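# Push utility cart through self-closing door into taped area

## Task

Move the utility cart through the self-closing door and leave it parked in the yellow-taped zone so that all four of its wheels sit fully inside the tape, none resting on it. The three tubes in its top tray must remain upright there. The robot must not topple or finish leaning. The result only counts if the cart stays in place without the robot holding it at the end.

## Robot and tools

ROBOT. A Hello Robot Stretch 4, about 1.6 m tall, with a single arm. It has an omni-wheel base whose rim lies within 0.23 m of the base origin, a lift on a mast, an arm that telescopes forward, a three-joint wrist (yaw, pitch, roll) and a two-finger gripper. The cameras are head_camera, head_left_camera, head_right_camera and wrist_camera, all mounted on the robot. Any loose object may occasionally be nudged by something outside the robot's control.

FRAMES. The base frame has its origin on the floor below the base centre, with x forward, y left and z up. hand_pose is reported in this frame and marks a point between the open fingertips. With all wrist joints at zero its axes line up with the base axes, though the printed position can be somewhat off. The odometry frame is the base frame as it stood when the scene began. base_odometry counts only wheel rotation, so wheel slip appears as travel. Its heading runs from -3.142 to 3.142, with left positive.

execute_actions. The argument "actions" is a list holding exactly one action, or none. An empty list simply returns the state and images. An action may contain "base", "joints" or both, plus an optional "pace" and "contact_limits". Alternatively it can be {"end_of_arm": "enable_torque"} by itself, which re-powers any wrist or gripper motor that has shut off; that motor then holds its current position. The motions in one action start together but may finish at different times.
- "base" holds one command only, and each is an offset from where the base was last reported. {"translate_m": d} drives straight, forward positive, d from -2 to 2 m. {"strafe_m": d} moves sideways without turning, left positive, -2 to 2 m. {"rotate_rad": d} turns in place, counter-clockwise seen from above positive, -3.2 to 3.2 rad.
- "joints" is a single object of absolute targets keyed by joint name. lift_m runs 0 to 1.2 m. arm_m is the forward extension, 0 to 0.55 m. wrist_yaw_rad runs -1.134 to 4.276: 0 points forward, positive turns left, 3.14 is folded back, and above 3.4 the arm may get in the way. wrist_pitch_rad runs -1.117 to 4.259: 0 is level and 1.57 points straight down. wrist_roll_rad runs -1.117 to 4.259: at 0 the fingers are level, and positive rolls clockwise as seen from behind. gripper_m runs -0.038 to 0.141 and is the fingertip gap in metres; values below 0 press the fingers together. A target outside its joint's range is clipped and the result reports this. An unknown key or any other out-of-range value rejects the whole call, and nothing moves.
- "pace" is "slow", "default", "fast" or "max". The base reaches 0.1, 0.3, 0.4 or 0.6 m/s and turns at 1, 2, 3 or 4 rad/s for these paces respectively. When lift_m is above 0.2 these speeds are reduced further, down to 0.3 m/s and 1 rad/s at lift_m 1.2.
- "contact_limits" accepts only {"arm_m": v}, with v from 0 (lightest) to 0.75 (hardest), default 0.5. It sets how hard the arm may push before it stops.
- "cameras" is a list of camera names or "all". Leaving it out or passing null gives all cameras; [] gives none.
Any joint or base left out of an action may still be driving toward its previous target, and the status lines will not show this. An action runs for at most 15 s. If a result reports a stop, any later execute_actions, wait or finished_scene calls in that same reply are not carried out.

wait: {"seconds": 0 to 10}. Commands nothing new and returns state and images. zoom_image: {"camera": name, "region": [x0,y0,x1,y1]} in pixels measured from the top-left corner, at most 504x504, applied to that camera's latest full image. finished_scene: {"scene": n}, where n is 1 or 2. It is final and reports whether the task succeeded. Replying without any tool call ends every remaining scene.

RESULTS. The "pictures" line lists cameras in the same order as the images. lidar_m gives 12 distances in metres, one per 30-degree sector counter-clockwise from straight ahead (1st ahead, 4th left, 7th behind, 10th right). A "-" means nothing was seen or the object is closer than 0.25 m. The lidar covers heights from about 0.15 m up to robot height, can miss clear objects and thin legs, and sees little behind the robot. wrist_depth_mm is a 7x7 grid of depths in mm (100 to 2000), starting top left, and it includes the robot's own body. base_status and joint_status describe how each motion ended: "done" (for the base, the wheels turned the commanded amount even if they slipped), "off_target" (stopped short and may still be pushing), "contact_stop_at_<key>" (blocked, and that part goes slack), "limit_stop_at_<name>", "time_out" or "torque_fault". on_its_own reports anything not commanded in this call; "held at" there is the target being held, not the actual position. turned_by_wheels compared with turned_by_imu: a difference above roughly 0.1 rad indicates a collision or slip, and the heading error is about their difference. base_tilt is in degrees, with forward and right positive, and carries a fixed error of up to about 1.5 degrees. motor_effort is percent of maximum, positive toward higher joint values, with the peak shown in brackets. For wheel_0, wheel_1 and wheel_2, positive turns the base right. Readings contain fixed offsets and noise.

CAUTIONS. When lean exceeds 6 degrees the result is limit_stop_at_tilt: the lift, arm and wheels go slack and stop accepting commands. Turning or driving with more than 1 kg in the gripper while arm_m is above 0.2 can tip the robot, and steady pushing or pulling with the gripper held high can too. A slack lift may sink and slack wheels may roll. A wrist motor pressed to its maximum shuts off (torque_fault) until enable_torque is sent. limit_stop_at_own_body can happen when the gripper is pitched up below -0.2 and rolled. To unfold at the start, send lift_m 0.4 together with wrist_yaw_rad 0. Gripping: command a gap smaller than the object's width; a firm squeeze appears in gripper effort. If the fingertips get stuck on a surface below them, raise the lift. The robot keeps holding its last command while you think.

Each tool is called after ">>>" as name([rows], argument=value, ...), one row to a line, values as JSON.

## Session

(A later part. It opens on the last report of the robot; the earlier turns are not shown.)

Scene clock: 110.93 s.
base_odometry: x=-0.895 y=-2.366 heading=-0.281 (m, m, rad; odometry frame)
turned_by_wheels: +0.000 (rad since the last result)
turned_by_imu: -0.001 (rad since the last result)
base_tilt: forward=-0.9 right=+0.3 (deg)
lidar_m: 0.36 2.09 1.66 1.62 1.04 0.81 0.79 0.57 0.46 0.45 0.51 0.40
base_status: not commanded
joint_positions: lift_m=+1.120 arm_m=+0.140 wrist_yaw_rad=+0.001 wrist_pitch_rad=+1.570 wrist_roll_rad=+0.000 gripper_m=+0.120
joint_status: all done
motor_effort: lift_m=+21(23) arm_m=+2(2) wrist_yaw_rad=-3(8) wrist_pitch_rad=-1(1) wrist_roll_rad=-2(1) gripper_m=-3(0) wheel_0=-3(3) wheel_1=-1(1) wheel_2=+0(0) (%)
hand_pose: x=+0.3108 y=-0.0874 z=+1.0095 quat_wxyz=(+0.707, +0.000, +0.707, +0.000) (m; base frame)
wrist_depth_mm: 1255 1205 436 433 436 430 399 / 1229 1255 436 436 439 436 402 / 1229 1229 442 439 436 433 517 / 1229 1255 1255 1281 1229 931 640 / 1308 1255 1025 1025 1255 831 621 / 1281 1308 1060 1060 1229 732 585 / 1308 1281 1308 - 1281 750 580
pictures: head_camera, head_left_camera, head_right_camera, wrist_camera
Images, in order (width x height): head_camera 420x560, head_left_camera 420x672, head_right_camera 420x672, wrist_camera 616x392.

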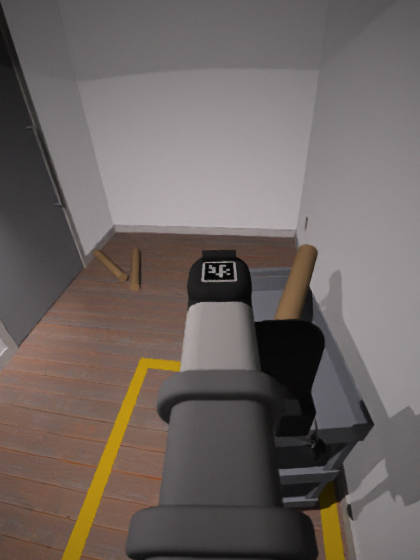

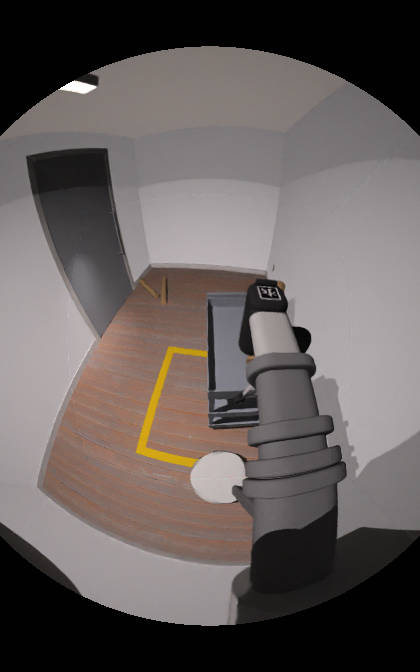

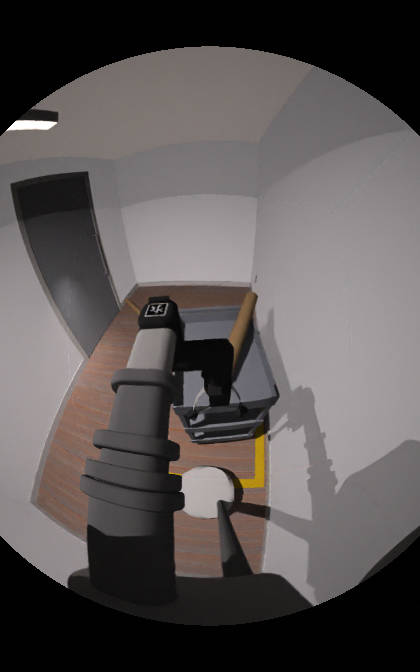

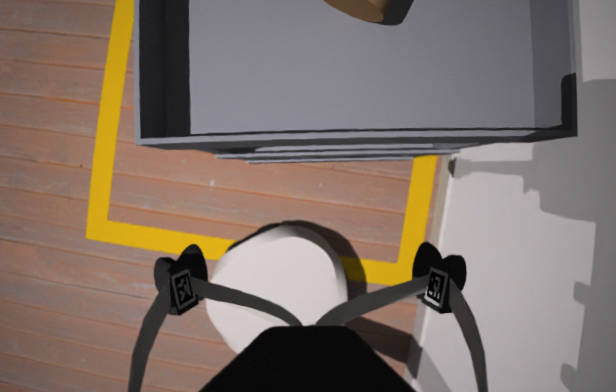

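>>> execute_actions([
  {"joints":{"lift_m":0.945,"arm_m":0.29}},
], cameras=[])

>>> execute_actions([
  {"base":{"strafe_m":0.22},"pace":"slow"},
], cameras=[])

>>> execute_actions([
  {"joints":{"lift_m":1.12}},
], cameras=[])

>>> execute_actions([
  {"base":{"rotate_rad":-0.38},"joints":{"arm_m":0.55}},
])

Scene clock: 117.33 s.
base_odometry: x=-0.895 y=-2.366 heading=-0.281 (m, m, rad; odometry frame)
turned_by_wheels: +0.000 (rad since the last result)
turned_by_imu: -0.002 (rad since the last result)
base_tilt: forward=-0.9 right=+0.4 (deg)
lidar_m: 0.35 2.10 1.66 1.62 1.08 0.81 0.79 0.62 0.46 0.44 0.50 0.39
base_status: not commanded
joint_positions: lift_m=+0.945 arm_m=+0.289 wrist_yaw_rad=+0.000 wrist_pitch_rad=+1.570 wrist_roll_rad=+0.000 gripper_m=+0.120
joint_status: all done
motor_effort: lift_m=+16(19) arm_m=+5(5) wrist_yaw_rad=-2(4) wrist_pitch_rad=+0(1) wrist_roll_rad=-2(1) gripper_m=-1(1) wheel_0=-3(3) wheel_1=-1(1) wheel_2=+0(0) (%)
hand_pose: x=+0.4603 y=-0.0874 z=+0.8349 quat_wxyz=(+0.707, +0.000, +0.707, +0.000) (m; base frame)
wrist_depth_mm: 248 260 260 262 177 189 258 / 248 264 263 262 181 260 259 / 250 266 265 264 264 264 263 / 250 270 267 267 266 266 266 / 248 270 271 270 267 268 267 / 244 273 262 270 254 264 268 / 217 211 227 - 220 212 220
pictures: none
No camera images: the call's "cameras" was empty. Leave "cameras" out to get every camera's image.

Scene clock: 120.67 s.
base_odometry: x=-0.834 y=-2.154 heading=-0.282 (m, m, rad; odometry frame)
turned_by_wheels: +0.000 (rad since the last result)
turned_by_imu: -0.002 (rad since the last result)
base_tilt: forward=-0.9 right=+0.3 (deg)
lidar_m: 0.35 1.84 1.45 1.42 1.02 0.78 0.76 0.83 0.69 0.68 0.45 0.36
base_status: done
joint_positions: lift_m=+0.945 arm_m=+0.289 wrist_yaw_rad=+0.000 wrist_pitch_rad=+1.570 wrist_roll_rad=+0.000 gripper_m=+0.120
joint_status: not commanded
motor_effort: lift_m=+17(16) arm_m=+4(5) wrist_yaw_rad=-3(3) wrist_pitch_rad=-1(9) wrist_roll_rad=-2(0) gripper_m=+2(3) wheel_0=-2(9) wheel_1=+0(4) wheel_2=-3(4) (%)
hand_pose: x=+0.4603 y=-0.0874 z=+0.8349 quat_wxyz=(+0.707, +0.000, +0.707, +0.000) (m; base frame)
wrist_depth_mm: 1060 1042 256 259 260 258 259 / 1042 1060 260 263 262 262 214 / 1060 1078 264 264 265 263 193 / 1078 1078 266 267 266 265 187 / 1098 243 268 270 268 267 268 / 1098 217 273 271 272 271 271 / 1118 234 257 - 273 273 272
pictures: none
No camera images: the call's "cameras" was empty. Leave "cameras" out to get every camera's image.

Scene clock: 122.47 s.
base_odometry: x=-0.834 y=-2.154 heading=-0.282 (m, m, rad; odometry frame)
turned_by_wheels: +0.000 (rad since the last result)
turned_by_imu: -0.001 (rad since the last result)
base_tilt: forward=-0.9 right=+0.3 (deg)
lidar_m: 0.35 1.78 1.42 1.41 1.00 0.78 0.75 0.85 0.71 0.68 0.46 0.35
base_status: not commanded
joint_positions: lift_m=+1.120 arm_m=+0.289 wrist_yaw_rad=+0.000 wrist_pitch_rad=+1.570 wrist_roll_rad=+0.000 gripper_m=+0.120
joint_status: all done
motor_effort: lift_m=+21(23) arm_m=+4(4) wrist_yaw_rad=-3(3) wrist_pitch_rad=-1(1) wrist_roll_rad=+0(1) gripper_m=+0(2) wheel_0=-2(2) wheel_1=+0(1) wheel_2=-2(2) (%)
hand_pose: x=+0.4604 y=-0.0874 z=+1.0095 quat_wxyz=(+0.707, +0.000, +0.707, +0.000) (m; base frame)
wrist_depth_mm: 1229 1255 1205 430 430 430 330 / 1281 1229 1205 433 430 364 330 / 1229 1255 1229 439 436 353 439 / 1255 1255 449 442 439 439 442 / 1308 1255 449 445 445 445 445 / 1308 1255 1042 389 387 445 445 / 1308 1308 1255 - 1255 1008 436
pictures: none
No camera images: the call's "cameras" was empty. Leave "cameras" out to get every camera's image.

Scene clock: 124.37 s.
base_odometry: x=-0.834 y=-2.154 heading=-0.661 (m, m, rad; odometry frame)
turned_by_wheels: -0.380 (rad since the last result)
turned_by_imu: -0.379 (rad since the last result)
base_tilt: forward=-0.8 right=+0.3 (deg)
lidar_m: 0.35 0.36 1.66 1.42 1.42 0.89 0.77 0.77 0.81 0.67 0.66 0.40
base_status: done
joint_positions: lift_m=+1.120 arm_m=+0.549 wrist_yaw_rad=+0.000 wrist_pitch_rad=+1.570 wrist_roll_rad=+0.000 gripper_m=+0.120
joint_status: all done
motor_effort: lift_m=+21(21) arm_m=+5(8) wrist_yaw_rad=-2(3) wrist_pitch_rad=+0(1) wrist_roll_rad=+1(1) gripper_m=+0(2) wheel_0=+2(6) wheel_1=-1(4) wheel_2=+0(5) (%)
hand_pose: x=+0.7203 y=-0.0874 z=+1.0095 quat_wxyz=(+0.707, +0.000, +0.707, +0.000) (m; base frame)
wrist_depth_mm: 436 436 436 315 362 741 535 / 436 436 433 315 397 798 569 / 436 442 436 324 439 866 603 / 442 442 445 334 439 917 647 / 442 449 442 343 445 917 676 / 424 449 357 345 445 904 715 / 427 459 449 - 452 917 768
pictures: head_camera, head_left_camera, head_right_camera, wrist_camera
Images, in order (width x height): head_camera 420x560, head_left_camera 420x672, head_right_camera 420x672, wrist_camera 616x392.

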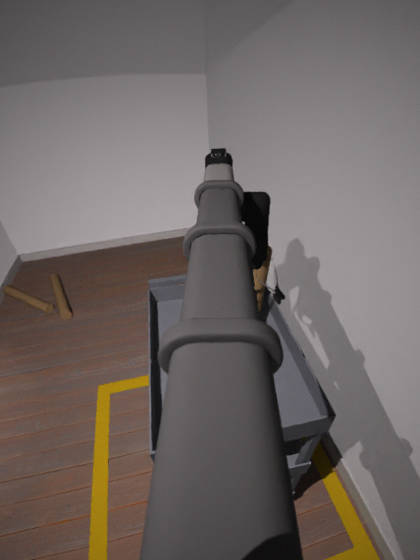

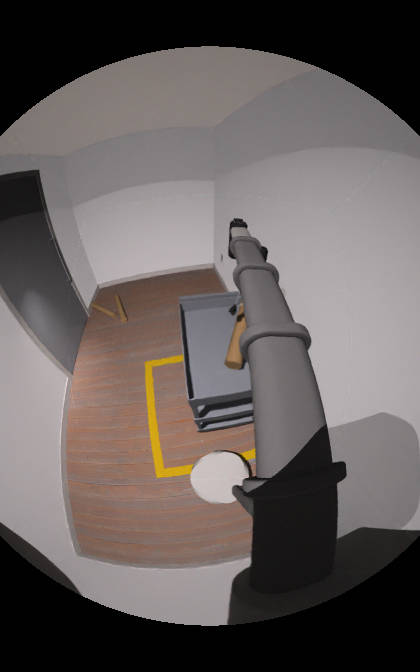

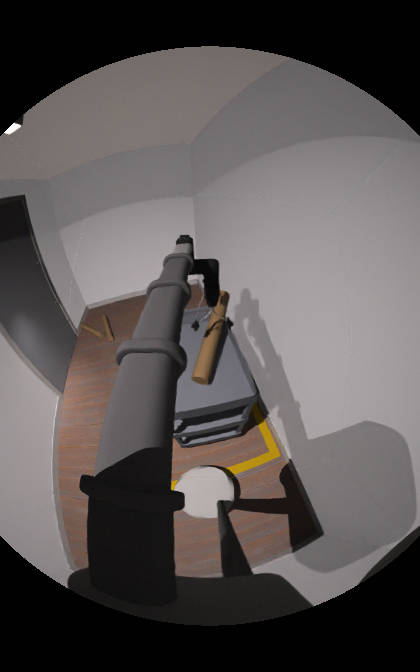

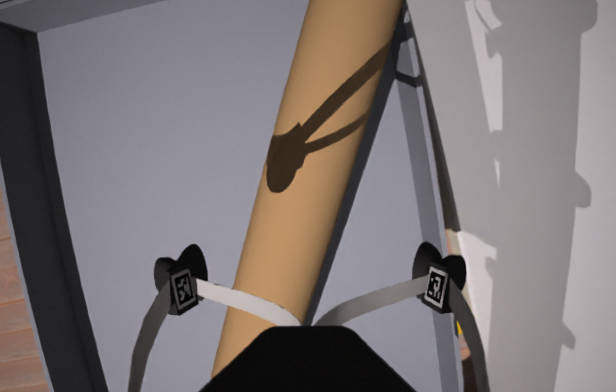

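>>> execute_actions([
  {"base":{"translate_m":0.1},"joints":{"wrist_roll_rad":0.25,"lift_m":0.97}},
], cameras=["wrist_camera"])

>>> execute_actions([
  {"joints":{"gripper_m":0.02}},
], cameras=[])

>>> execute_actions([
  {"joints":{"lift_m":1.12,"arm_m":0.2}},
], cameras=[])

>>> execute_actions([
  {"base":{"rotate_rad":0.15},"joints":{"wrist_roll_rad":0,"wrist_pitch_rad":0.1}},
], cameras=[])

>>> execute_actions([
  {"joints":{"lift_m":0.97}},
])

Scene clock: 133.33 s.
base_odometry: x=-0.755 y=-2.216 heading=-0.661 (m, m, rad; odometry frame)
turned_by_wheels: +0.000 (rad since the last result)
turned_by_imu: -0.002 (rad since the last result)
base_tilt: forward=-0.9 right=+0.4 (deg)
lidar_m: 0.25 0.26 1.68 1.45 1.45 1.03 0.86 0.87 0.80 0.66 0.64 0.30
base_status: done
joint_positions: lift_m=+0.970 arm_m=+0.549 wrist_yaw_rad=+0.000 wrist_pitch_rad=+1.570 wrist_roll_rad=+0.249 gripper_m=+0.120
joint_status: all done
motor_effort: lift_m=+16(20) arm_m=+5(5) wrist_yaw_rad=-3(3) wrist_pitch_rad=+0(0) wrist_roll_rad=+1(4) gripper_m=-5(4) wheel_0=+1(6) wheel_1=+0(4) wheel_2=+1(8) (%)
hand_pose: x=+0.7203 y=-0.0874 z=+0.8599 quat_wxyz=(+0.702, +0.088, +0.701, -0.088) (m; base frame)
wrist_depth_mm: 224 255 286 150 160 609 466 / 270 289 286 155 166 691 508 / 290 290 289 160 173 715 574 / 293 293 291 164 182 732 647 / 297 296 294 169 198 272 732 / 298 297 296 171 192 251 866 / 301 301 298 - 300 298 878
pictures: wrist_camera
Images, in order (width x height): wrist_camera 616x392.

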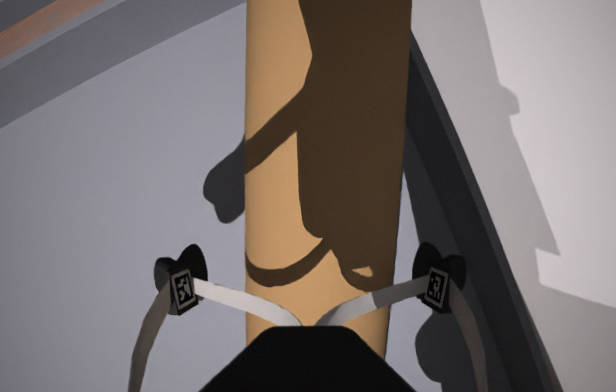

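Scene clock: 135.20 s.
base_odometry: x=-0.755 y=-2.216 heading=-0.661 (m, m, rad; odometry frame)
turned_by_wheels: +0.000 (rad since the last result)
turned_by_imu: -0.001 (rad since the last result)
base_tilt: forward=-1.0 right=+0.3 (deg)
lidar_m: 0.26 0.27 1.70 1.45 1.44 1.02 0.85 0.88 0.81 0.66 0.65 0.31
base_status: not commanded
joint_positions: lift_m=+0.970 arm_m=+0.549 wrist_yaw_rad=+0.000 wrist_pitch_rad=+1.570 wrist_roll_rad=+0.250 gripper_m=+0.020
joint_status: all done
motor_effort: lift_m=+19(19) arm_m=+5(5) wrist_yaw_rad=-2(1) wrist_pitch_rad=-1(1) wrist_roll_rad=+0(1) gripper_m=-25(21) wheel_0=+1(1) wheel_1=+0(0) wheel_2=+0(1) (%)
hand_pose: x=+0.7202 y=-0.0874 z=+0.8597 quat_wxyz=(+0.702, +0.088, +0.701, -0.088) (m; base frame)
wrist_depth_mm: 221 255 276 140 156 609 466 / 270 285 283 143 160 683 512 / 287 287 286 146 167 707 574 / 290 289 289 148 177 290 647 / 294 293 191 152 191 285 750 / 296 296 178 154 178 223 854 / 300 298 297 - 297 298 842
pictures: none
No camera images: the call's "cameras" was empty. Leave "cameras" out to get every camera's image.

Scene clock: 137.37 s.
base_odometry: x=-0.755 y=-2.216 heading=-0.661 (m, m, rad; odometry frame)
turned_by_wheels: +0.000 (rad since the last result)
turned_by_imu: -0.001 (rad since the last result)
base_tilt: forward=-0.8 right=+0.4 (deg)
lidar_m: 0.25 0.26 1.69 1.45 1.45 1.02 0.87 0.85 0.79 0.66 0.64 0.25
base_status: not commanded
joint_positions: lift_m=+1.120 arm_m=+0.201 wrist_yaw_rad=+0.000 wrist_pitch_rad=+1.571 wrist_roll_rad=+0.250 gripper_m=+0.020
joint_status: all done
motor_effort: lift_m=+24(26) arm_m=-5(5) wrist_yaw_rad=-1(3) wrist_pitch_rad=-3(3) wrist_roll_rad=-1(0) gripper_m=-22(22) wheel_0=+1(1) wheel_1=+0(0) wheel_2=+0(0) (%)
hand_pose: x=+0.3718 y=-0.0874 z=+1.0093 quat_wxyz=(+0.702, +0.088, +0.702, -0.088) (m; base frame)
wrist_depth_mm: 436 433 433 144 163 750 580 / 436 433 433 146 167 831 634 / 436 439 439 149 172 878 715 / 433 445 436 151 439 436 820 / 413 445 191 153 191 1308 917 / 1255 430 178 155 177 1229 1060 / 1281 407 1255 - 1281 1255 1255
pictures: none
No camera images: the call's "cameras" was empty. Leave "cameras" out to get every camera's image.

Scene clock: 138.80 s.
base_odometry: x=-0.755 y=-2.216 heading=-0.512 (m, m, rad; odometry frame)
turned_by_wheels: +0.150 (rad since the last result)
turned_by_imu: +0.149 (rad since the last result)
base_tilt: forward=-0.9 right=+0.3 (deg)
lidar_m: 0.26 0.26 1.56 1.43 1.38 0.95 0.86 0.90 0.73 0.64 0.39 0.28
base_status: done
joint_positions: lift_m=+1.120 arm_m=+0.201 wrist_yaw_rad=+0.000 wrist_pitch_rad=+0.110 wrist_roll_rad=+0.000 gripper_m=+0.020
joint_status: all done
on_its_own: wrist_pitch_rad is at rest, and its effort (-28) is outside its rest range (-23 to +23)
motor_effort: lift_m=+22(24) arm_m=-4(5) wrist_yaw_rad=-2(4) wrist_pitch_rad=-28(32) wrist_roll_rad=-1(7) gripper_m=-22(26) wheel_0=+0(5) wheel_1=-1(5) wheel_2=-1(0) (%)
hand_pose: x=+0.6585 y=-0.0874 z=+1.2664 quat_wxyz=(+0.998, +0.000, +0.055, +0.000) (m; base frame)
wrist_depth_mm: - - - 149 1255 917 691 / - - - 150 1229 946 691 / - - - 151 1255 946 691 / - - - 152 1281 946 699 / - - 190 153 191 960 691 / - - 178 153 178 798 691 / - - - - 1397 946 707
pictures: none
No camera images: the call's "cameras" was empty. Leave "cameras" out to get every camera's image.

Scene clock: 140.50 s.
base_odometry: x=-0.755 y=-2.216 heading=-0.512 (m, m, rad; odometry frame)
turned_by_wheels: +0.000 (rad since the last result)
turned_by_imu: -0.001 (rad since the last result)
base_tilt: forward=-0.8 right=+0.4 (deg)
lidar_m: 0.26 0.27 1.54 1.43 1.44 0.94 0.85 0.89 0.72 0.66 0.42 0.27
base_status: not commanded
joint_positions: lift_m=+0.970 arm_m=+0.201 wrist_yaw_rad=+0.000 wrist_pitch_rad=+0.110 wrist_roll_rad=+0.000 gripper_m=+0.020
joint_status: all done
on_its_own: wrist_pitch_rad is at rest, and its effort (-29) is outside its rest range (-23 to +23)
motor_effort: lift_m=+19(21) arm_m=-4(4) wrist_yaw_rad=-2(2) wrist_pitch_rad=-29(30) wrist_roll_rad=-1(2) gripper_m=-18(23) wheel_0=+0(0) wheel_1=-1(1) wheel_2=+0(1) (%)
hand_pose: x=+0.6584 y=-0.0874 z=+1.1165 quat_wxyz=(+0.998, +0.000, +0.055, +0.000) (m; base frame)
wrist_depth_mm: - - - 156 1229 917 691 / - - - 156 1255 946 691 / - - - 155 1281 946 691 / - - - 156 1281 946 691 / - - 191 155 191 960 691 / - - 178 154 177 788 699 / 1921 1863 535 - 549 878 707
pictures: head_camera, head_left_camera, head_right_camera, wrist_camera
Images, in order (width x height): head_camera 420x560, head_left_camera 420x672, head_right_camera 420x672, wrist_camera 616x392.

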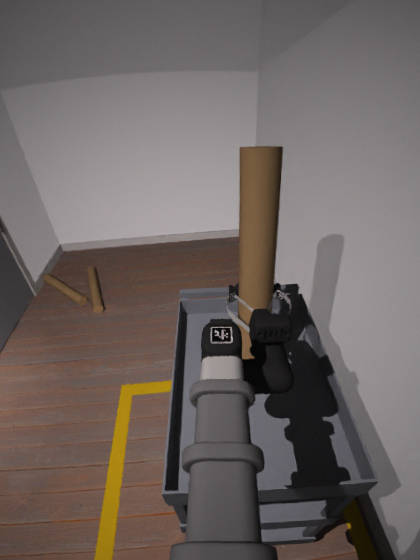

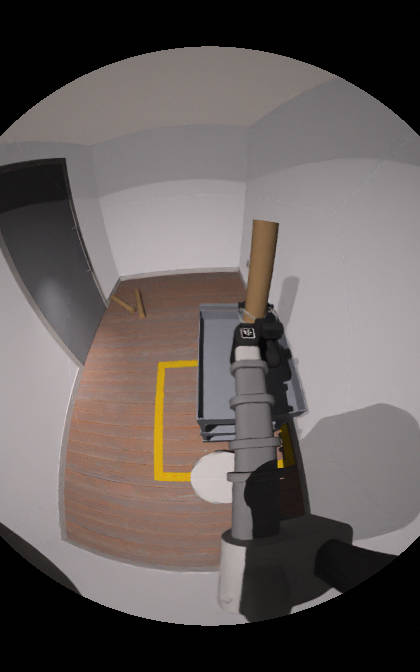

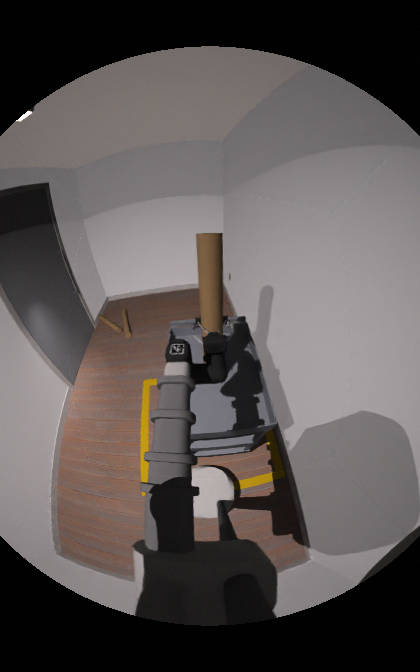

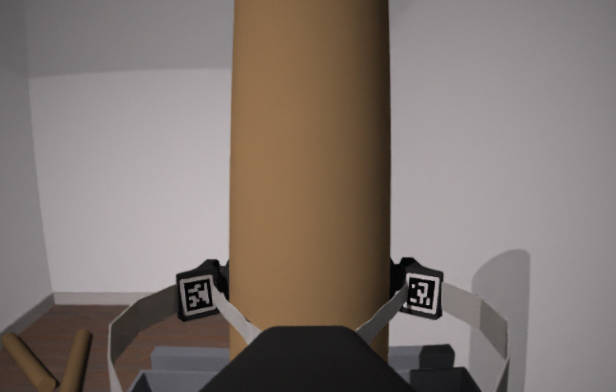

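It's creeping forward; pitch back and lower.

>>> execute_actions([
  {"joints":{"lift_m":0.86,"wrist_pitch_rad":-0.1}},
], cameras=[])

>>> execute_actions([
  {"joints":{"lift_m":0.82},"pace":"slow"},
])

Scene clock: 144.73 s.
base_odometry: x=-0.755 y=-2.216 heading=-0.512 (m, m, rad; odometry frame)
turned_by_wheels: +0.000 (rad since the last result)
turned_by_imu: -0.002 (rad since the last result)
base_tilt: forward=-0.8 right=+0.3 (deg)
lidar_m: 0.26 0.29 1.56 1.43 1.45 0.95 0.86 0.87 0.73 0.65 0.41 0.28
base_status: not commanded
joint_positions: lift_m=+0.860 arm_m=+0.201 wrist_yaw_rad=+0.000 wrist_pitch_rad=-0.094 wrist_roll_rad=+0.000 gripper_m=+0.020
joint_status: all done
motor_effort: lift_m=+19(20) arm_m=-5(4) wrist_yaw_rad=-2(2) wrist_pitch_rad=-18(43) wrist_roll_rad=+1(2) gripper_m=-19(17) wheel_0=+0(0) wheel_1=-2(1) wheel_2=-1(1) (%)
hand_pose: x=+0.6589 y=-0.0874 z=+1.0652 quat_wxyz=(+0.999, +0.000, -0.047, +0.000) (m; base frame)
wrist_depth_mm: - - - - - 904 699 / - - - - - 931 699 / - - 109 - 109 960 699 / - - 112 102 111 960 699 / - - 131 110 129 946 699 / - - 180 123 167 778 683 / - - - - 1336 878 691
pictures: none
No camera images: the call's "cameras" was empty. Leave "cameras" out to get every camera's image.

Scene clock: 145.90 s.
base_odometry: x=-0.755 y=-2.216 heading=-0.512 (m, m, rad; odometry frame)
turned_by_wheels: +0.000 (rad since the last result)
turned_by_imu: +0.000 (rad since the last result)
base_tilt: forward=-0.8 right=+0.4 (deg)
lidar_m: 0.26 0.28 1.57 1.43 1.43 0.93 0.86 0.88 0.72 0.65 0.42 0.29
base_status: not commanded
joint_positions: lift_m=+0.820 arm_m=+0.201 wrist_yaw_rad=+0.000 wrist_pitch_rad=-0.106 wrist_roll_rad=+0.000 gripper_m=+0.020
joint_status: all done
motor_effort: lift_m=+15(19) arm_m=-4(4) wrist_yaw_rad=-2(1) wrist_pitch_rad=+18(19) wrist_roll_rad=-1(0) gripper_m=-19(20) wheel_0=+0(0) wheel_1=-1(1) wheel_2=-1(1) (%)
hand_pose: x=+0.6585 y=-0.0875 z=+1.0291 quat_wxyz=(+0.999, +0.000, -0.053, +0.000) (m; base frame)
wrist_depth_mm: - - - - - 820 715 / - - - - - 878 699 / - - - - - 891 699 / - - - - - 960 707 / - - 150 - 125 946 699 / - - 168 110 147 788 683 / - - 512 - 492 788 691
pictures: head_camera, head_left_camera, head_right_camera, wrist_camera
Images, in order (width x height): head_camera 420x560, head_left_camera 420x672, head_right_camera 420x672, wrist_camera 616x392.

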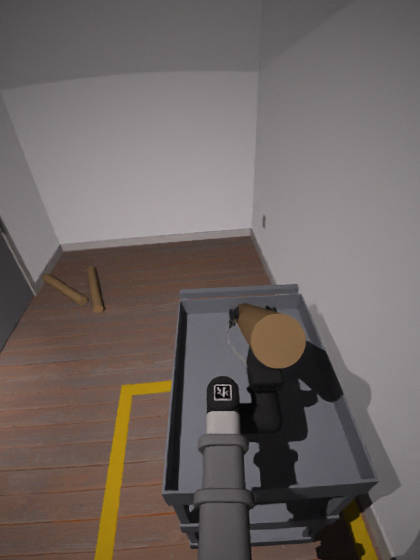

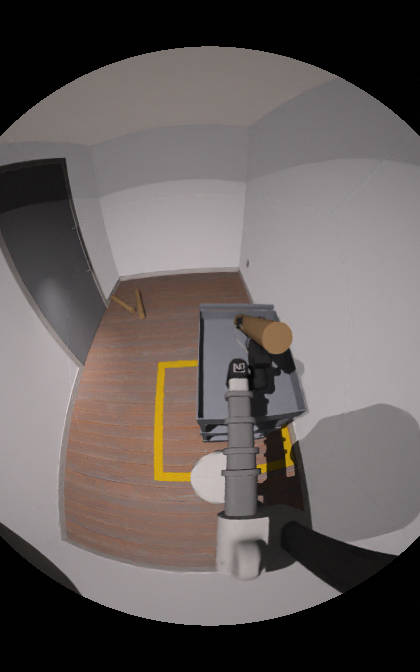

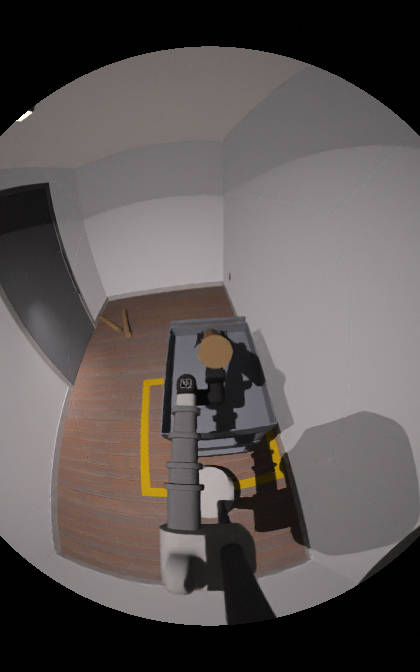

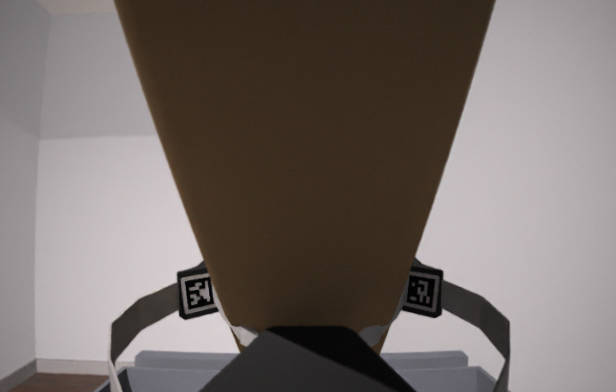

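>>> execute_actions([
  {"joints":{"gripper_m":0.1}},
], cameras=[])

>>> execute_actions([
  {"joints":{"lift_m":1.03,"arm_m":0.26},"pace":"slow"},
])

Scene clock: 149.87 s.
base_odometry: x=-0.755 y=-2.216 heading=-0.512 (m, m, rad; odometry frame)
turned_by_wheels: +0.000 (rad since the last result)
turned_by_imu: -0.002 (rad since the last result)
base_tilt: forward=-0.9 right=+0.4 (deg)
lidar_m: 0.25 0.28 1.55 1.43 1.45 0.95 0.85 0.89 0.72 0.65 0.40 0.30
base_status: not commanded
joint_positions: lift_m=+0.820 arm_m=+0.201 wrist_yaw_rad=-0.002 wrist_pitch_rad=-0.096 wrist_roll_rad=+0.000 gripper_m=+0.100
joint_status: all done
motor_effort: lift_m=+18(18) arm_m=-4(4) wrist_yaw_rad=+3(4) wrist_pitch_rad=-13(22) wrist_roll_rad=-2(1) gripper_m=-3(23) wheel_0=+0(0) wheel_1=-1(1) wheel_2=-1(2) (%)
hand_pose: x=+0.6585 y=-0.0879 z=+1.0258 quat_wxyz=(+0.999, +0.000, -0.048, -0.001) (m; base frame)
wrist_depth_mm: - - - - - 866 691 / - - - - - 931 699 / - - - - - 946 691 / - - 113 - 117 931 691 / - - 140 110 141 931 691 / - - 192 132 191 831 699 / - - 488 - 496 525 683
pictures: none
No camera images: the call's "cameras" was empty. Leave "cameras" out to get every camera's image.

Scene clock: 152.30 s.
base_odometry: x=-0.755 y=-2.216 heading=-0.512 (m, m, rad; odometry frame)
turned_by_wheels: +0.000 (rad since the last result)
turned_by_imu: -0.001 (rad since the last result)
base_tilt: forward=-0.9 right=+0.4 (deg)
lidar_m: 0.27 0.26 1.56 1.44 1.43 0.96 0.86 0.85 0.70 0.64 0.40 0.29
base_status: not commanded
joint_positions: lift_m=+1.030 arm_m=+0.259 wrist_yaw_rad=-0.001 wrist_pitch_rad=-0.096 wrist_roll_rad=+0.000 gripper_m=+0.100
joint_status: all done
motor_effort: lift_m=+21(24) arm_m=+5(7) wrist_yaw_rad=+0(4) wrist_pitch_rad=-11(21) wrist_roll_rad=-1(2) gripper_m=-3(2) wheel_0=+0(0) wheel_1=-1(1) wheel_2=-2(1) (%)
hand_pose: x=+0.7170 y=-0.0876 z=+1.2357 quat_wxyz=(+0.999, +0.000, -0.048, +0.000) (m; base frame)
wrist_depth_mm: - - 136 122 137 917 691 / - - 144 128 145 931 691 / - - 156 135 156 931 699 / - - - 141 1255 917 691 / - - 206 149 200 917 683 / - - 193 154 187 854 676 / - - - - 1336 842 691
pictures: head_camera, head_left_camera, head_right_camera, wrist_camera
Images, in order (width x height): head_camera 420x560, head_left_camera 420x672, head_right_camera 420x672, wrist_camera 616x392.

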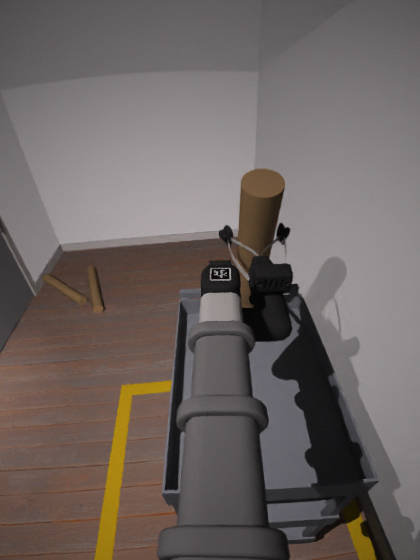

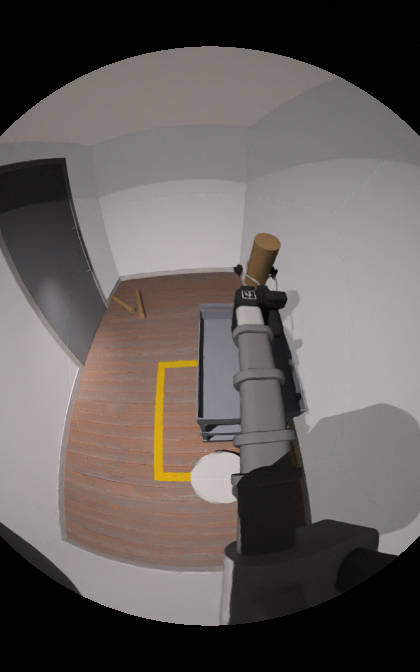

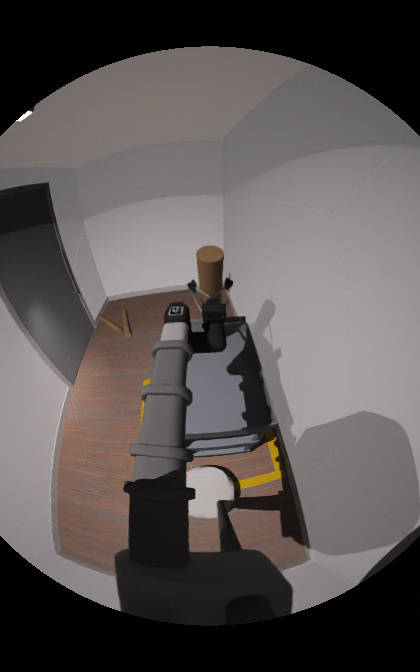

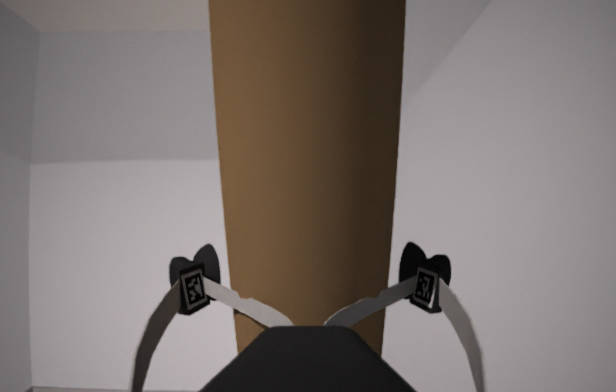

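>>> execute_actions([
  {"joints":{"gripper_m":0.03}},
], cameras=[])

>>> execute_actions([
  {"joints":{"lift_m":1.1,"wrist_pitch_rad":0}},
], cameras=[])

>>> wait(seconds=6)

Scene clock: 156.67 s.
base_odometry: x=-0.755 y=-2.216 heading=-0.512 (m, m, rad; odometry frame)
turned_by_wheels: +0.000 (rad since the last result)
turned_by_imu: -0.002 (rad since the last result)
base_tilt: forward=-0.8 right=+0.4 (deg)
lidar_m: 0.26 0.28 1.57 1.44 1.43 0.97 0.84 0.89 0.72 0.65 0.42 0.30
base_status: not commanded
joint_positions: lift_m=+1.030 arm_m=+0.259 wrist_yaw_rad=+0.000 wrist_pitch_rad=-0.095 wrist_roll_rad=+0.000 gripper_m=+0.030
joint_status: all done
motor_effort: lift_m=+22(22) arm_m=+5(5) wrist_yaw_rad=-2(0) wrist_pitch_rad=-15(15) wrist_roll_rad=-1(3) gripper_m=-20(15) wheel_0=+0(0) wheel_1=-1(1) wheel_2=-2(1) (%)
hand_pose: x=+0.7172 y=-0.0875 z=+1.2353 quat_wxyz=(+0.999, +0.000, -0.047, +0.000) (m; base frame)
wrist_depth_mm: - - 115 107 116 917 691 / - - 122 112 122 931 683 / - - 131 118 131 946 691 / - - 143 125 142 946 691 / - - 163 132 156 931 691 / - - 178 140 180 820 691 / - - - - 1336 917 691
pictures: none
No camera images: the call's "cameras" was empty. Leave "cameras" out to get every camera's image.

Scene clock: 157.93 s.
base_odometry: x=-0.755 y=-2.216 heading=-0.512 (m, m, rad; odometry frame)
turned_by_wheels: +0.000 (rad since the last result)
turned_by_imu: +0.000 (rad since the last result)
base_tilt: forward=-0.8 right=+0.3 (deg)
lidar_m: 0.25 0.26 1.56 1.43 1.46 0.95 0.85 0.88 0.71 0.64 0.41 0.26
base_status: not commanded
joint_positions: lift_m=+1.100 arm_m=+0.259 wrist_yaw_rad=+0.000 wrist_pitch_rad=+0.009 wrist_roll_rad=+0.000 gripper_m=+0.030
joint_status: all done
on_its_own: wrist_pitch_rad is at rest, and its effort (-27) is outside its rest range (-23 to +23)
motor_effort: lift_m=+24(25) arm_m=+4(5) wrist_yaw_rad=-2(0) wrist_pitch_rad=-27(42) wrist_roll_rad=-1(1) gripper_m=-14(16) wheel_0=+0(0) wheel_1=-1(1) wheel_2=-2(2) (%)
hand_pose: x=+0.7186 y=-0.0874 z=+1.2751 quat_wxyz=(+1.000, +0.000, +0.005, +0.000) (m; base frame)
wrist_depth_mm: - - - 137 1205 917 683 / - - - 138 166 917 683 / - - - 139 166 931 683 / - - - 141 168 946 691 / - - 196 143 195 946 683 / - - 177 143 179 831 683 / - - - - 1336 917 691
pictures: none
No camera images: the call's "cameras" was empty. Leave "cameras" out to get every camera's image.

Scene clock: 163.93 s.
base_odometry: x=-0.755 y=-2.216 heading=-0.512 (m, m, rad; odometry frame)
turned_by_wheels: +0.000 (rad since the last result)
turned_by_imu: -0.002 (rad since the last result)
base_tilt: forward=-1.0 right=+0.3 (deg)
lidar_m: 0.26 0.26 1.56 1.44 1.40 0.94 0.86 0.88 0.68 0.63 0.36 0.28
base_status: not commanded
joint_positions: lift_m=+1.100 arm_m=+0.259 wrist_yaw_rad=+0.000 wrist_pitch_rad=+0.010 wrist_roll_rad=+0.000 gripper_m=+0.030
joint_status: all done
on_its_own: wrist_pitch_rad is at rest, and its effort (-27) is outside its rest range (-23 to +23)
motor_effort: lift_m=+24(25) arm_m=+5(5) wrist_yaw_rad=-2(0) wrist_pitch_rad=-27(42) wrist_roll_rad=-1(1) gripper_m=-12(16) wheel_0=+0(0) wheel_1=-1(1) wheel_2=-2(2) (%)
hand_pose: x=+0.7186 y=-0.0874 z=+1.2750 quat_wxyz=(+1.000, +0.000, +0.005, +0.000) (m; base frame)
wrist_depth_mm: - - 164 136 691 917 691 / - - 165 138 164 931 676 / - - - 139 164 931 668 / - - - 141 167 960 691 / - - 195 142 190 946 691 / - - 177 143 178 820 683 / - - - - 1366 917 691
wait: 6.00 s; at rest by 0.27 s
pictures: head_camera, head_left_camera, head_right_camera, wrist_camera
Images, in order (width x height): head_camera 420x560, head_left_camera 420x672, head_right_camera 420x672, wrist_camera 616x392.

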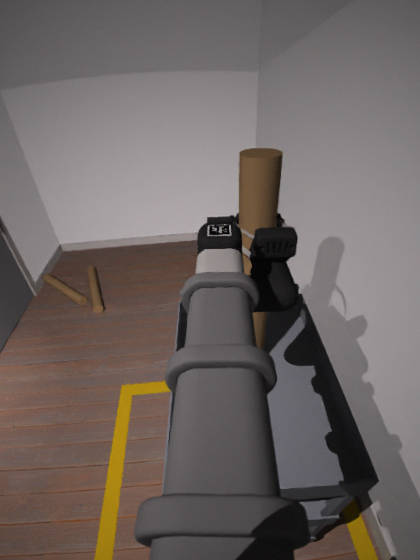

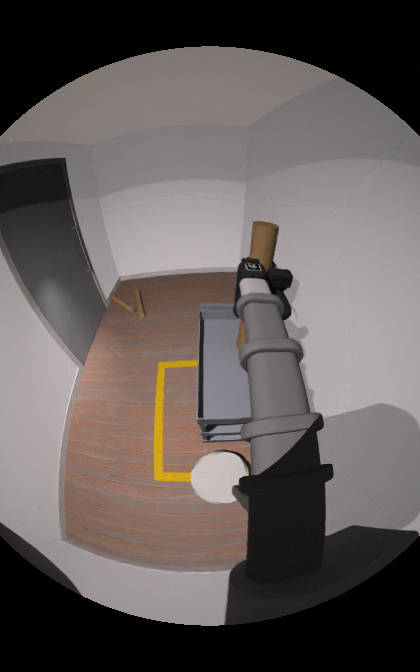

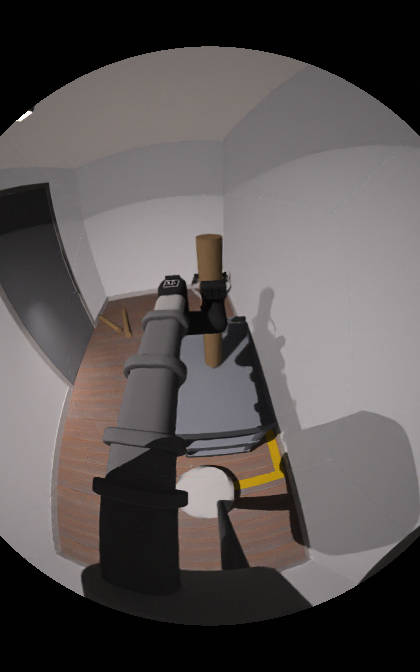

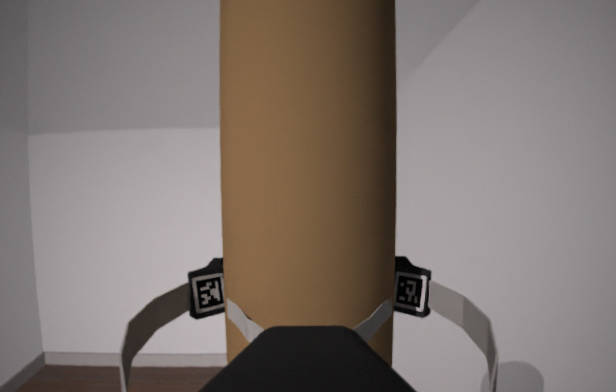

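Vertical.

>>> execute_actions([
  {"joints":{"lift_m":1.068},"pace":"slow"},
], cameras=[])

>>> execute_actions([
  {"joints":{"gripper_m":0.13,"arm_m":0.24},"pace":"slow"},
], cameras=[])

>>> execute_actions([
  {"joints":{"arm_m":0.01}},
], cameras=[])

>>> execute_actions([
  {"base":{"strafe_m":0.7}},
], cameras=[])

>>> execute_actions([
  {"base":{"translate_m":1.2},"joints":{"lift_m":0.5,"wrist_pitch_rad":1.57,"arm_m":0.3}},
])

Scene clock: 170.10 s.
base_odometry: x=-0.755 y=-2.216 heading=-0.512 (m, m, rad; odometry frame)
turned_by_wheels: +0.000 (rad since the last result)
turned_by_imu: -0.002 (rad since the last result)
base_tilt: forward=-0.8 right=+0.4 (deg)
lidar_m: 0.26 0.28 1.56 1.45 1.43 0.93 0.85 0.87 0.71 0.62 0.44 0.28
base_status: not commanded
joint_positions: lift_m=+1.069 arm_m=+0.259 wrist_yaw_rad=-0.001 wrist_pitch_rad=-0.010 wrist_roll_rad=+0.000 gripper_m=+0.030
joint_status: all done
on_its_own: wrist_pitch_rad is at rest, and its effort (+27) is outside its rest range (-23 to +23)
motor_effort: lift_m=+11(22) arm_m=+5(4) wrist_yaw_rad=+0(1) wrist_pitch_rad=+27(27) wrist_roll_rad=-1(0) gripper_m=-15(15) wheel_0=+0(0) wheel_1=-1(1) wheel_2=-1(1) (%)
hand_pose: x=+0.7185 y=-0.0876 z=+1.2496 quat_wxyz=(+1.000, +0.000, -0.005, +0.000) (m; base frame)
wrist_depth_mm: - - - 140 1205 917 683 / - - - 140 168 931 676 / - - - 141 167 931 676 / - - - 143 169 931 683 / - - 195 143 185 917 683 / - - 177 144 179 820 676 / - - - - 1336 904 676
pictures: none
No camera images: the call's "cameras" was empty. Leave "cameras" out to get every camera's image.

Scene clock: 174.27 s.
base_odometry: x=-0.755 y=-2.216 heading=-0.512 (m, m, rad; odometry frame)
turned_by_wheels: +0.000 (rad since the last result)
turned_by_imu: -0.001 (rad since the last result)
base_tilt: forward=-0.8 right=+0.4 (deg)
lidar_m: 0.26 0.25 1.56 1.43 1.45 0.96 0.86 0.88 0.72 0.64 0.41 0.29
base_status: not commanded
joint_positions: lift_m=+1.068 arm_m=+0.241 wrist_yaw_rad=-0.001 wrist_pitch_rad=+0.002 wrist_roll_rad=+0.000 gripper_m=+0.130
joint_status: all done
motor_effort: lift_m=+15(15) arm_m=-5(6) wrist_yaw_rad=-1(1) wrist_pitch_rad=-6(27) wrist_roll_rad=+0(0) gripper_m=+0(16) wheel_0=+0(0) wheel_1=-1(1) wheel_2=-2(1) (%)
hand_pose: x=+0.7002 y=-0.0876 z=+1.2459 quat_wxyz=(+1.000, +0.000, +0.001, +0.000) (m; base frame)
wrist_depth_mm: - - - 157 1229 917 691 / - - - 158 1308 931 676 / - - - 160 1255 960 683 / - - - 161 1255 946 691 / - - - 163 220 904 683 / - - 200 163 186 820 683 / - - - - 1366 866 683
pictures: none
No camera images: the call's "cameras" was empty. Leave "cameras" out to get every camera's image.

Scene clock: 176.07 s.
base_odometry: x=-0.755 y=-2.216 heading=-0.512 (m, m, rad; odometry frame)
turned_by_wheels: +0.000 (rad since the last result)
turned_by_imu: -0.001 (rad since the last result)
base_tilt: forward=-0.8 right=+0.4 (deg)
lidar_m: 0.26 0.27 1.55 1.43 1.42 0.93 0.87 0.88 0.72 0.63 0.42 0.28
base_status: not commanded
joint_positions: lift_m=+1.068 arm_m=+0.011 wrist_yaw_rad=+0.000 wrist_pitch_rad=+0.002 wrist_roll_rad=+0.000 gripper_m=+0.130
joint_status: all done
motor_effort: lift_m=+16(15) arm_m=-5(5) wrist_yaw_rad=-1(1) wrist_pitch_rad=-6(7) wrist_roll_rad=+1(1) gripper_m=-2(1) wheel_0=+0(0) wheel_1=-1(1) wheel_2=-2(1) (%)
hand_pose: x=+0.4703 y=-0.0874 z=+1.2458 quat_wxyz=(+1.000, +0.000, +0.001, +0.000) (m; base frame)
wrist_depth_mm: - - - - 1708 976 723 / - - - 397 1708 991 715 / - - - 397 1756 991 732 / - - - 397 1756 1008 723 / - - - 402 1756 904 723 / - - - 394 1397 854 707 / - - - - 1537 917 732
pictures: none
No camera images: the call's "cameras" was empty. Leave "cameras" out to get every camera's image.

Scene clock: 179.73 s.
base_odometry: x=-0.412 y=-1.605 heading=-0.512 (m, m, rad; odometry frame)
turned_by_wheels: +0.000 (rad since the last result)
turned_by_imu: -0.001 (rad since the last result)
base_tilt: forward=-0.9 right=+0.4 (deg)
lidar_m: 2.78 1.21 0.83 0.72 0.75 0.97 0.93 0.94 1.23 1.33 0.65 0.80
base_status: done
joint_positions: lift_m=+1.068 arm_m=+0.011 wrist_yaw_rad=+0.000 wrist_pitch_rad=+0.002 wrist_roll_rad=+0.000 gripper_m=+0.130
joint_status: not commanded
motor_effort: lift_m=+17(17) arm_m=-5(5) wrist_yaw_rad=-2(1) wrist_pitch_rad=-6(7) wrist_roll_rad=-1(0) gripper_m=-2(0) wheel_0=+1(9) wheel_1=+0(10) wheel_2=+0(0) (%)
hand_pose: x=+0.4703 y=-0.0874 z=+1.2457 quat_wxyz=(+1.000, +0.000, +0.001, +0.000) (m; base frame)
wrist_depth_mm: 1366 - - - - - 1618 / 1366 - - - - - 1576 / 1397 - - - - - 1576 / 1464 - - - - - 1618 / 1397 - - - - - 1576 / 1430 1921 - - - 1983 1576 / 1366 1921 - - - - 1708
pictures: none
No camera images: the call's "cameras" was empty. Leave "cameras" out to get every camera's image.

Scene clock: 185.20 s.
base_odometry: x=+0.634 y=-2.193 heading=-0.511 (m, m, rad; odometry frame)
turned_by_wheels: +0.000 (rad since the last result)
turned_by_imu: -0.004 (rad since the last result)
base_tilt: forward=-0.8 right=+0.4 (deg)
lidar_m: 1.55 1.44 0.96 0.86 0.88 1.14 2.14 0.77 0.60 0.97 1.21 1.57
base_status: done
joint_positions: lift_m=+0.500 arm_m=+0.299 wrist_yaw_rad=+0.000 wrist_pitch_rad=+1.570 wrist_roll_rad=+0.000 gripper_m=+0.130
joint_status: all done
motor_effort: lift_m=+17(17) arm_m=+5(5) wrist_yaw_rad=-1(1) wrist_pitch_rad=+0(4) wrist_roll_rad=-2(0) gripper_m=-2(3) wheel_0=+1(6) wheel_1=+1(4) wheel_2=+0(7) (%)
hand_pose: x=+0.4703 y=-0.0874 z=+0.3899 quat_wxyz=(+0.707, +0.000, +0.707, +0.000) (m; base frame)
wrist_depth_mm: 609 609 603 603 597 603 597 / 564 609 615 609 609 609 603 / 554 615 615 621 615 609 609 / 627 627 621 615 615 627 615 / 627 627 627 634 621 615 621 / 640 634 640 627 627 634 627 / 634 640 634 - 640 634 627
pictures: head_camera, head_left_camera, head_right_camera, wrist_camera
Images, in order (width x height): head_camera 420x560, head_left_camera 420x672, head_right_camera 420x672, wrist_camera 616x392.

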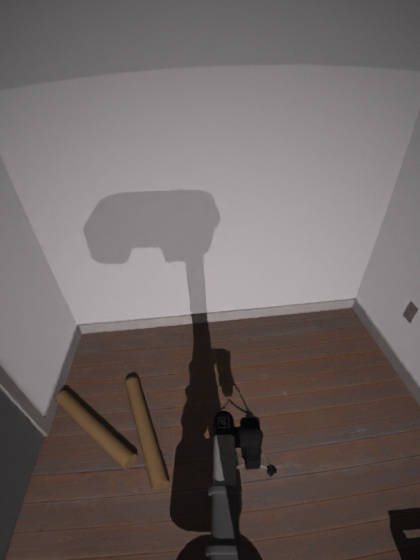

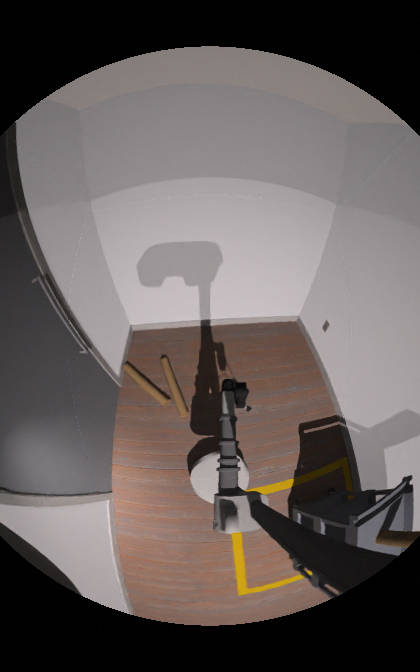

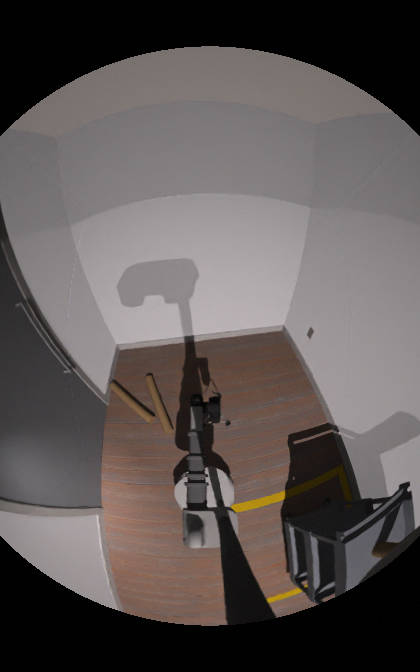

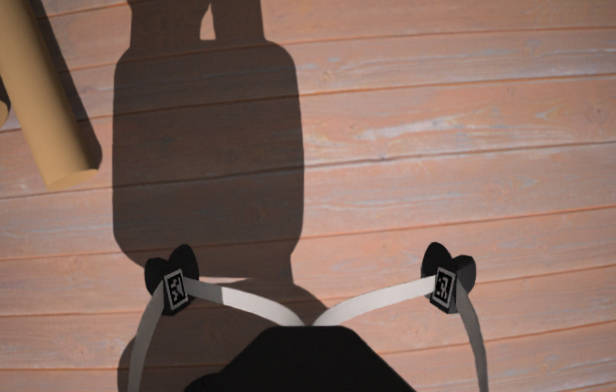

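>>> execute_actions([
  {"base":{"rotate_rad":0.37},"joints":{"arm_m":0.55,"wrist_pitch_rad":1.0,"lift_m":0.25}},
], cameras=[])

>>> execute_actions([
  {"base":{"strafe_m":0.13}},
], cameras=[])

>>> execute_actions([
  {"base":{"translate_m":0.16}},
], cameras=["head_camera","wrist_camera"])

Scene clock: 191.83 s.
base_odometry: x=+0.634 y=-2.193 heading=-0.141 (m, m, rad; odometry frame)
turned_by_wheels: +0.370 (rad since the last result)
turned_by_imu: +0.366 (rad since the last result)
base_tilt: forward=-0.9 right=+0.3 (deg)
lidar_m: 1.59 1.04 0.87 0.87 1.04 1.78 0.92 0.59 0.63 1.21 1.42 1.59
base_status: done
joint_positions: lift_m=+0.250 arm_m=+0.549 wrist_yaw_rad=+0.000 wrist_pitch_rad=+1.001 wrist_roll_rad=+0.000 gripper_m=+0.130
joint_status: all done
motor_effort: lift_m=+16(16) arm_m=+5(5) wrist_yaw_rad=-2(1) wrist_pitch_rad=-3(6) wrist_roll_rad=-1(0) gripper_m=-2(2) wheel_0=+0(7) wheel_1=+1(7) wheel_2=+0(6) (%)
hand_pose: x=+0.8756 y=-0.0874 z=+0.1855 quat_wxyz=(+0.877, +0.000, +0.480, +0.000) (m; base frame)
wrist_depth_mm: 627 627 621 621 615 621 621 / 569 469 559 559 554 564 564 / 508 418 508 504 504 504 504 / 466 382 462 462 466 459 462 / 424 351 430 427 424 427 421 / 382 322 384 392 382 387 394 / 301 309 373 - 373 366 368
pictures: none
No camera images: the call's "cameras" was empty. Leave "cameras" out to get every camera's image.

Scene clock: 193.47 s.
base_odometry: x=+0.653 y=-2.064 heading=-0.142 (m, m, rad; odometry frame)
turned_by_wheels: +0.000 (rad since the last result)
turned_by_imu: -0.001 (rad since the last result)
base_tilt: forward=-0.9 right=+0.3 (deg)
lidar_m: 1.56 0.88 0.75 0.75 0.87 1.50 2.12 0.72 0.69 1.33 1.54 1.64
base_status: done
joint_positions: lift_m=+0.250 arm_m=+0.549 wrist_yaw_rad=+0.000 wrist_pitch_rad=+1.001 wrist_roll_rad=+0.000 gripper_m=+0.130
joint_status: not commanded
motor_effort: lift_m=+16(16) arm_m=+5(5) wrist_yaw_rad=-3(2) wrist_pitch_rad=-3(3) wrist_roll_rad=-2(1) gripper_m=-3(2) wheel_0=+0(9) wheel_1=-2(10) wheel_2=-1(0) (%)
hand_pose: x=+0.8757 y=-0.0874 z=+0.1855 quat_wxyz=(+0.877, +0.000, +0.480, +0.000) (m; base frame)
wrist_depth_mm: 621 634 621 621 615 621 615 / 564 559 469 554 559 554 564 / 500 508 418 504 504 504 508 / 415 466 377 466 462 462 459 / 355 430 345 427 427 427 424 / 317 384 310 343 382 387 392 / 297 347 301 - 370 368 368
pictures: none
No camera images: the call's "cameras" was empty. Leave "cameras" out to get every camera's image.

Scene clock: 195.33 s.
base_odometry: x=+0.811 y=-2.086 heading=-0.141 (m, m, rad; odometry frame)
turned_by_wheels: +0.000 (rad since the last result)
turned_by_imu: -0.001 (rad since the last result)
base_tilt: forward=-0.8 right=+0.4 (deg)
lidar_m: 1.47 0.85 0.71 0.71 0.82 1.47 2.27 0.79 0.95 1.38 1.57 1.45
base_status: done
joint_positions: lift_m=+0.250 arm_m=+0.549 wrist_yaw_rad=+0.000 wrist_pitch_rad=+1.001 wrist_roll_rad=+0.000 gripper_m=+0.130
joint_status: not commanded
motor_effort: lift_m=+16(16) arm_m=+5(5) wrist_yaw_rad=-3(3) wrist_pitch_rad=-3(3) wrist_roll_rad=-1(0) gripper_m=-6(1) wheel_0=+1(4) wheel_1=+0(6) wheel_2=+1(5) (%)
hand_pose: x=+0.8757 y=-0.0874 z=+0.1855 quat_wxyz=(+0.877, +0.000, +0.480, +0.000) (m; base frame)
wrist_depth_mm: 615 627 621 615 621 621 621 / 569 564 564 554 559 554 564 / 517 504 508 508 504 508 504 / 466 466 382 466 462 462 462 / 430 427 345 427 427 427 421 / 394 389 310 392 384 387 389 / 370 368 298 - 370 368 366
pictures: head_camera, wrist_camera
Images, in order (width x height): head_camera 420x560, wrist_camera 616x392.

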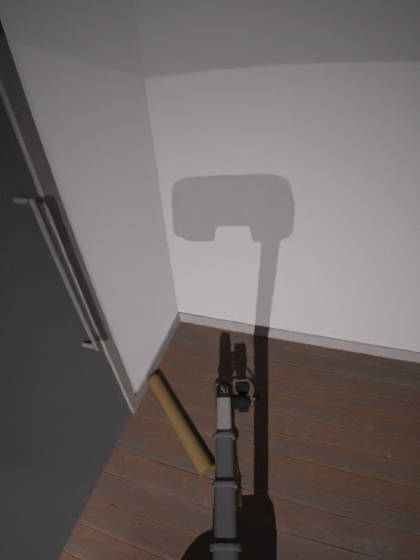

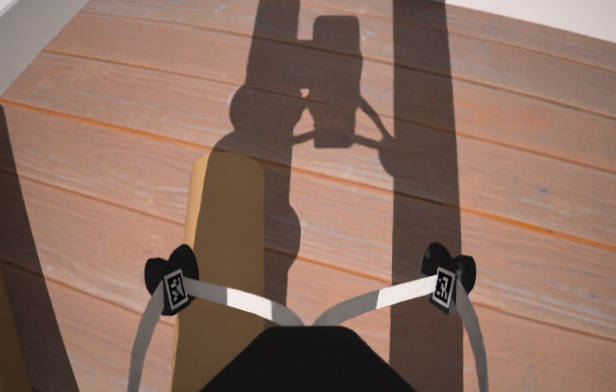

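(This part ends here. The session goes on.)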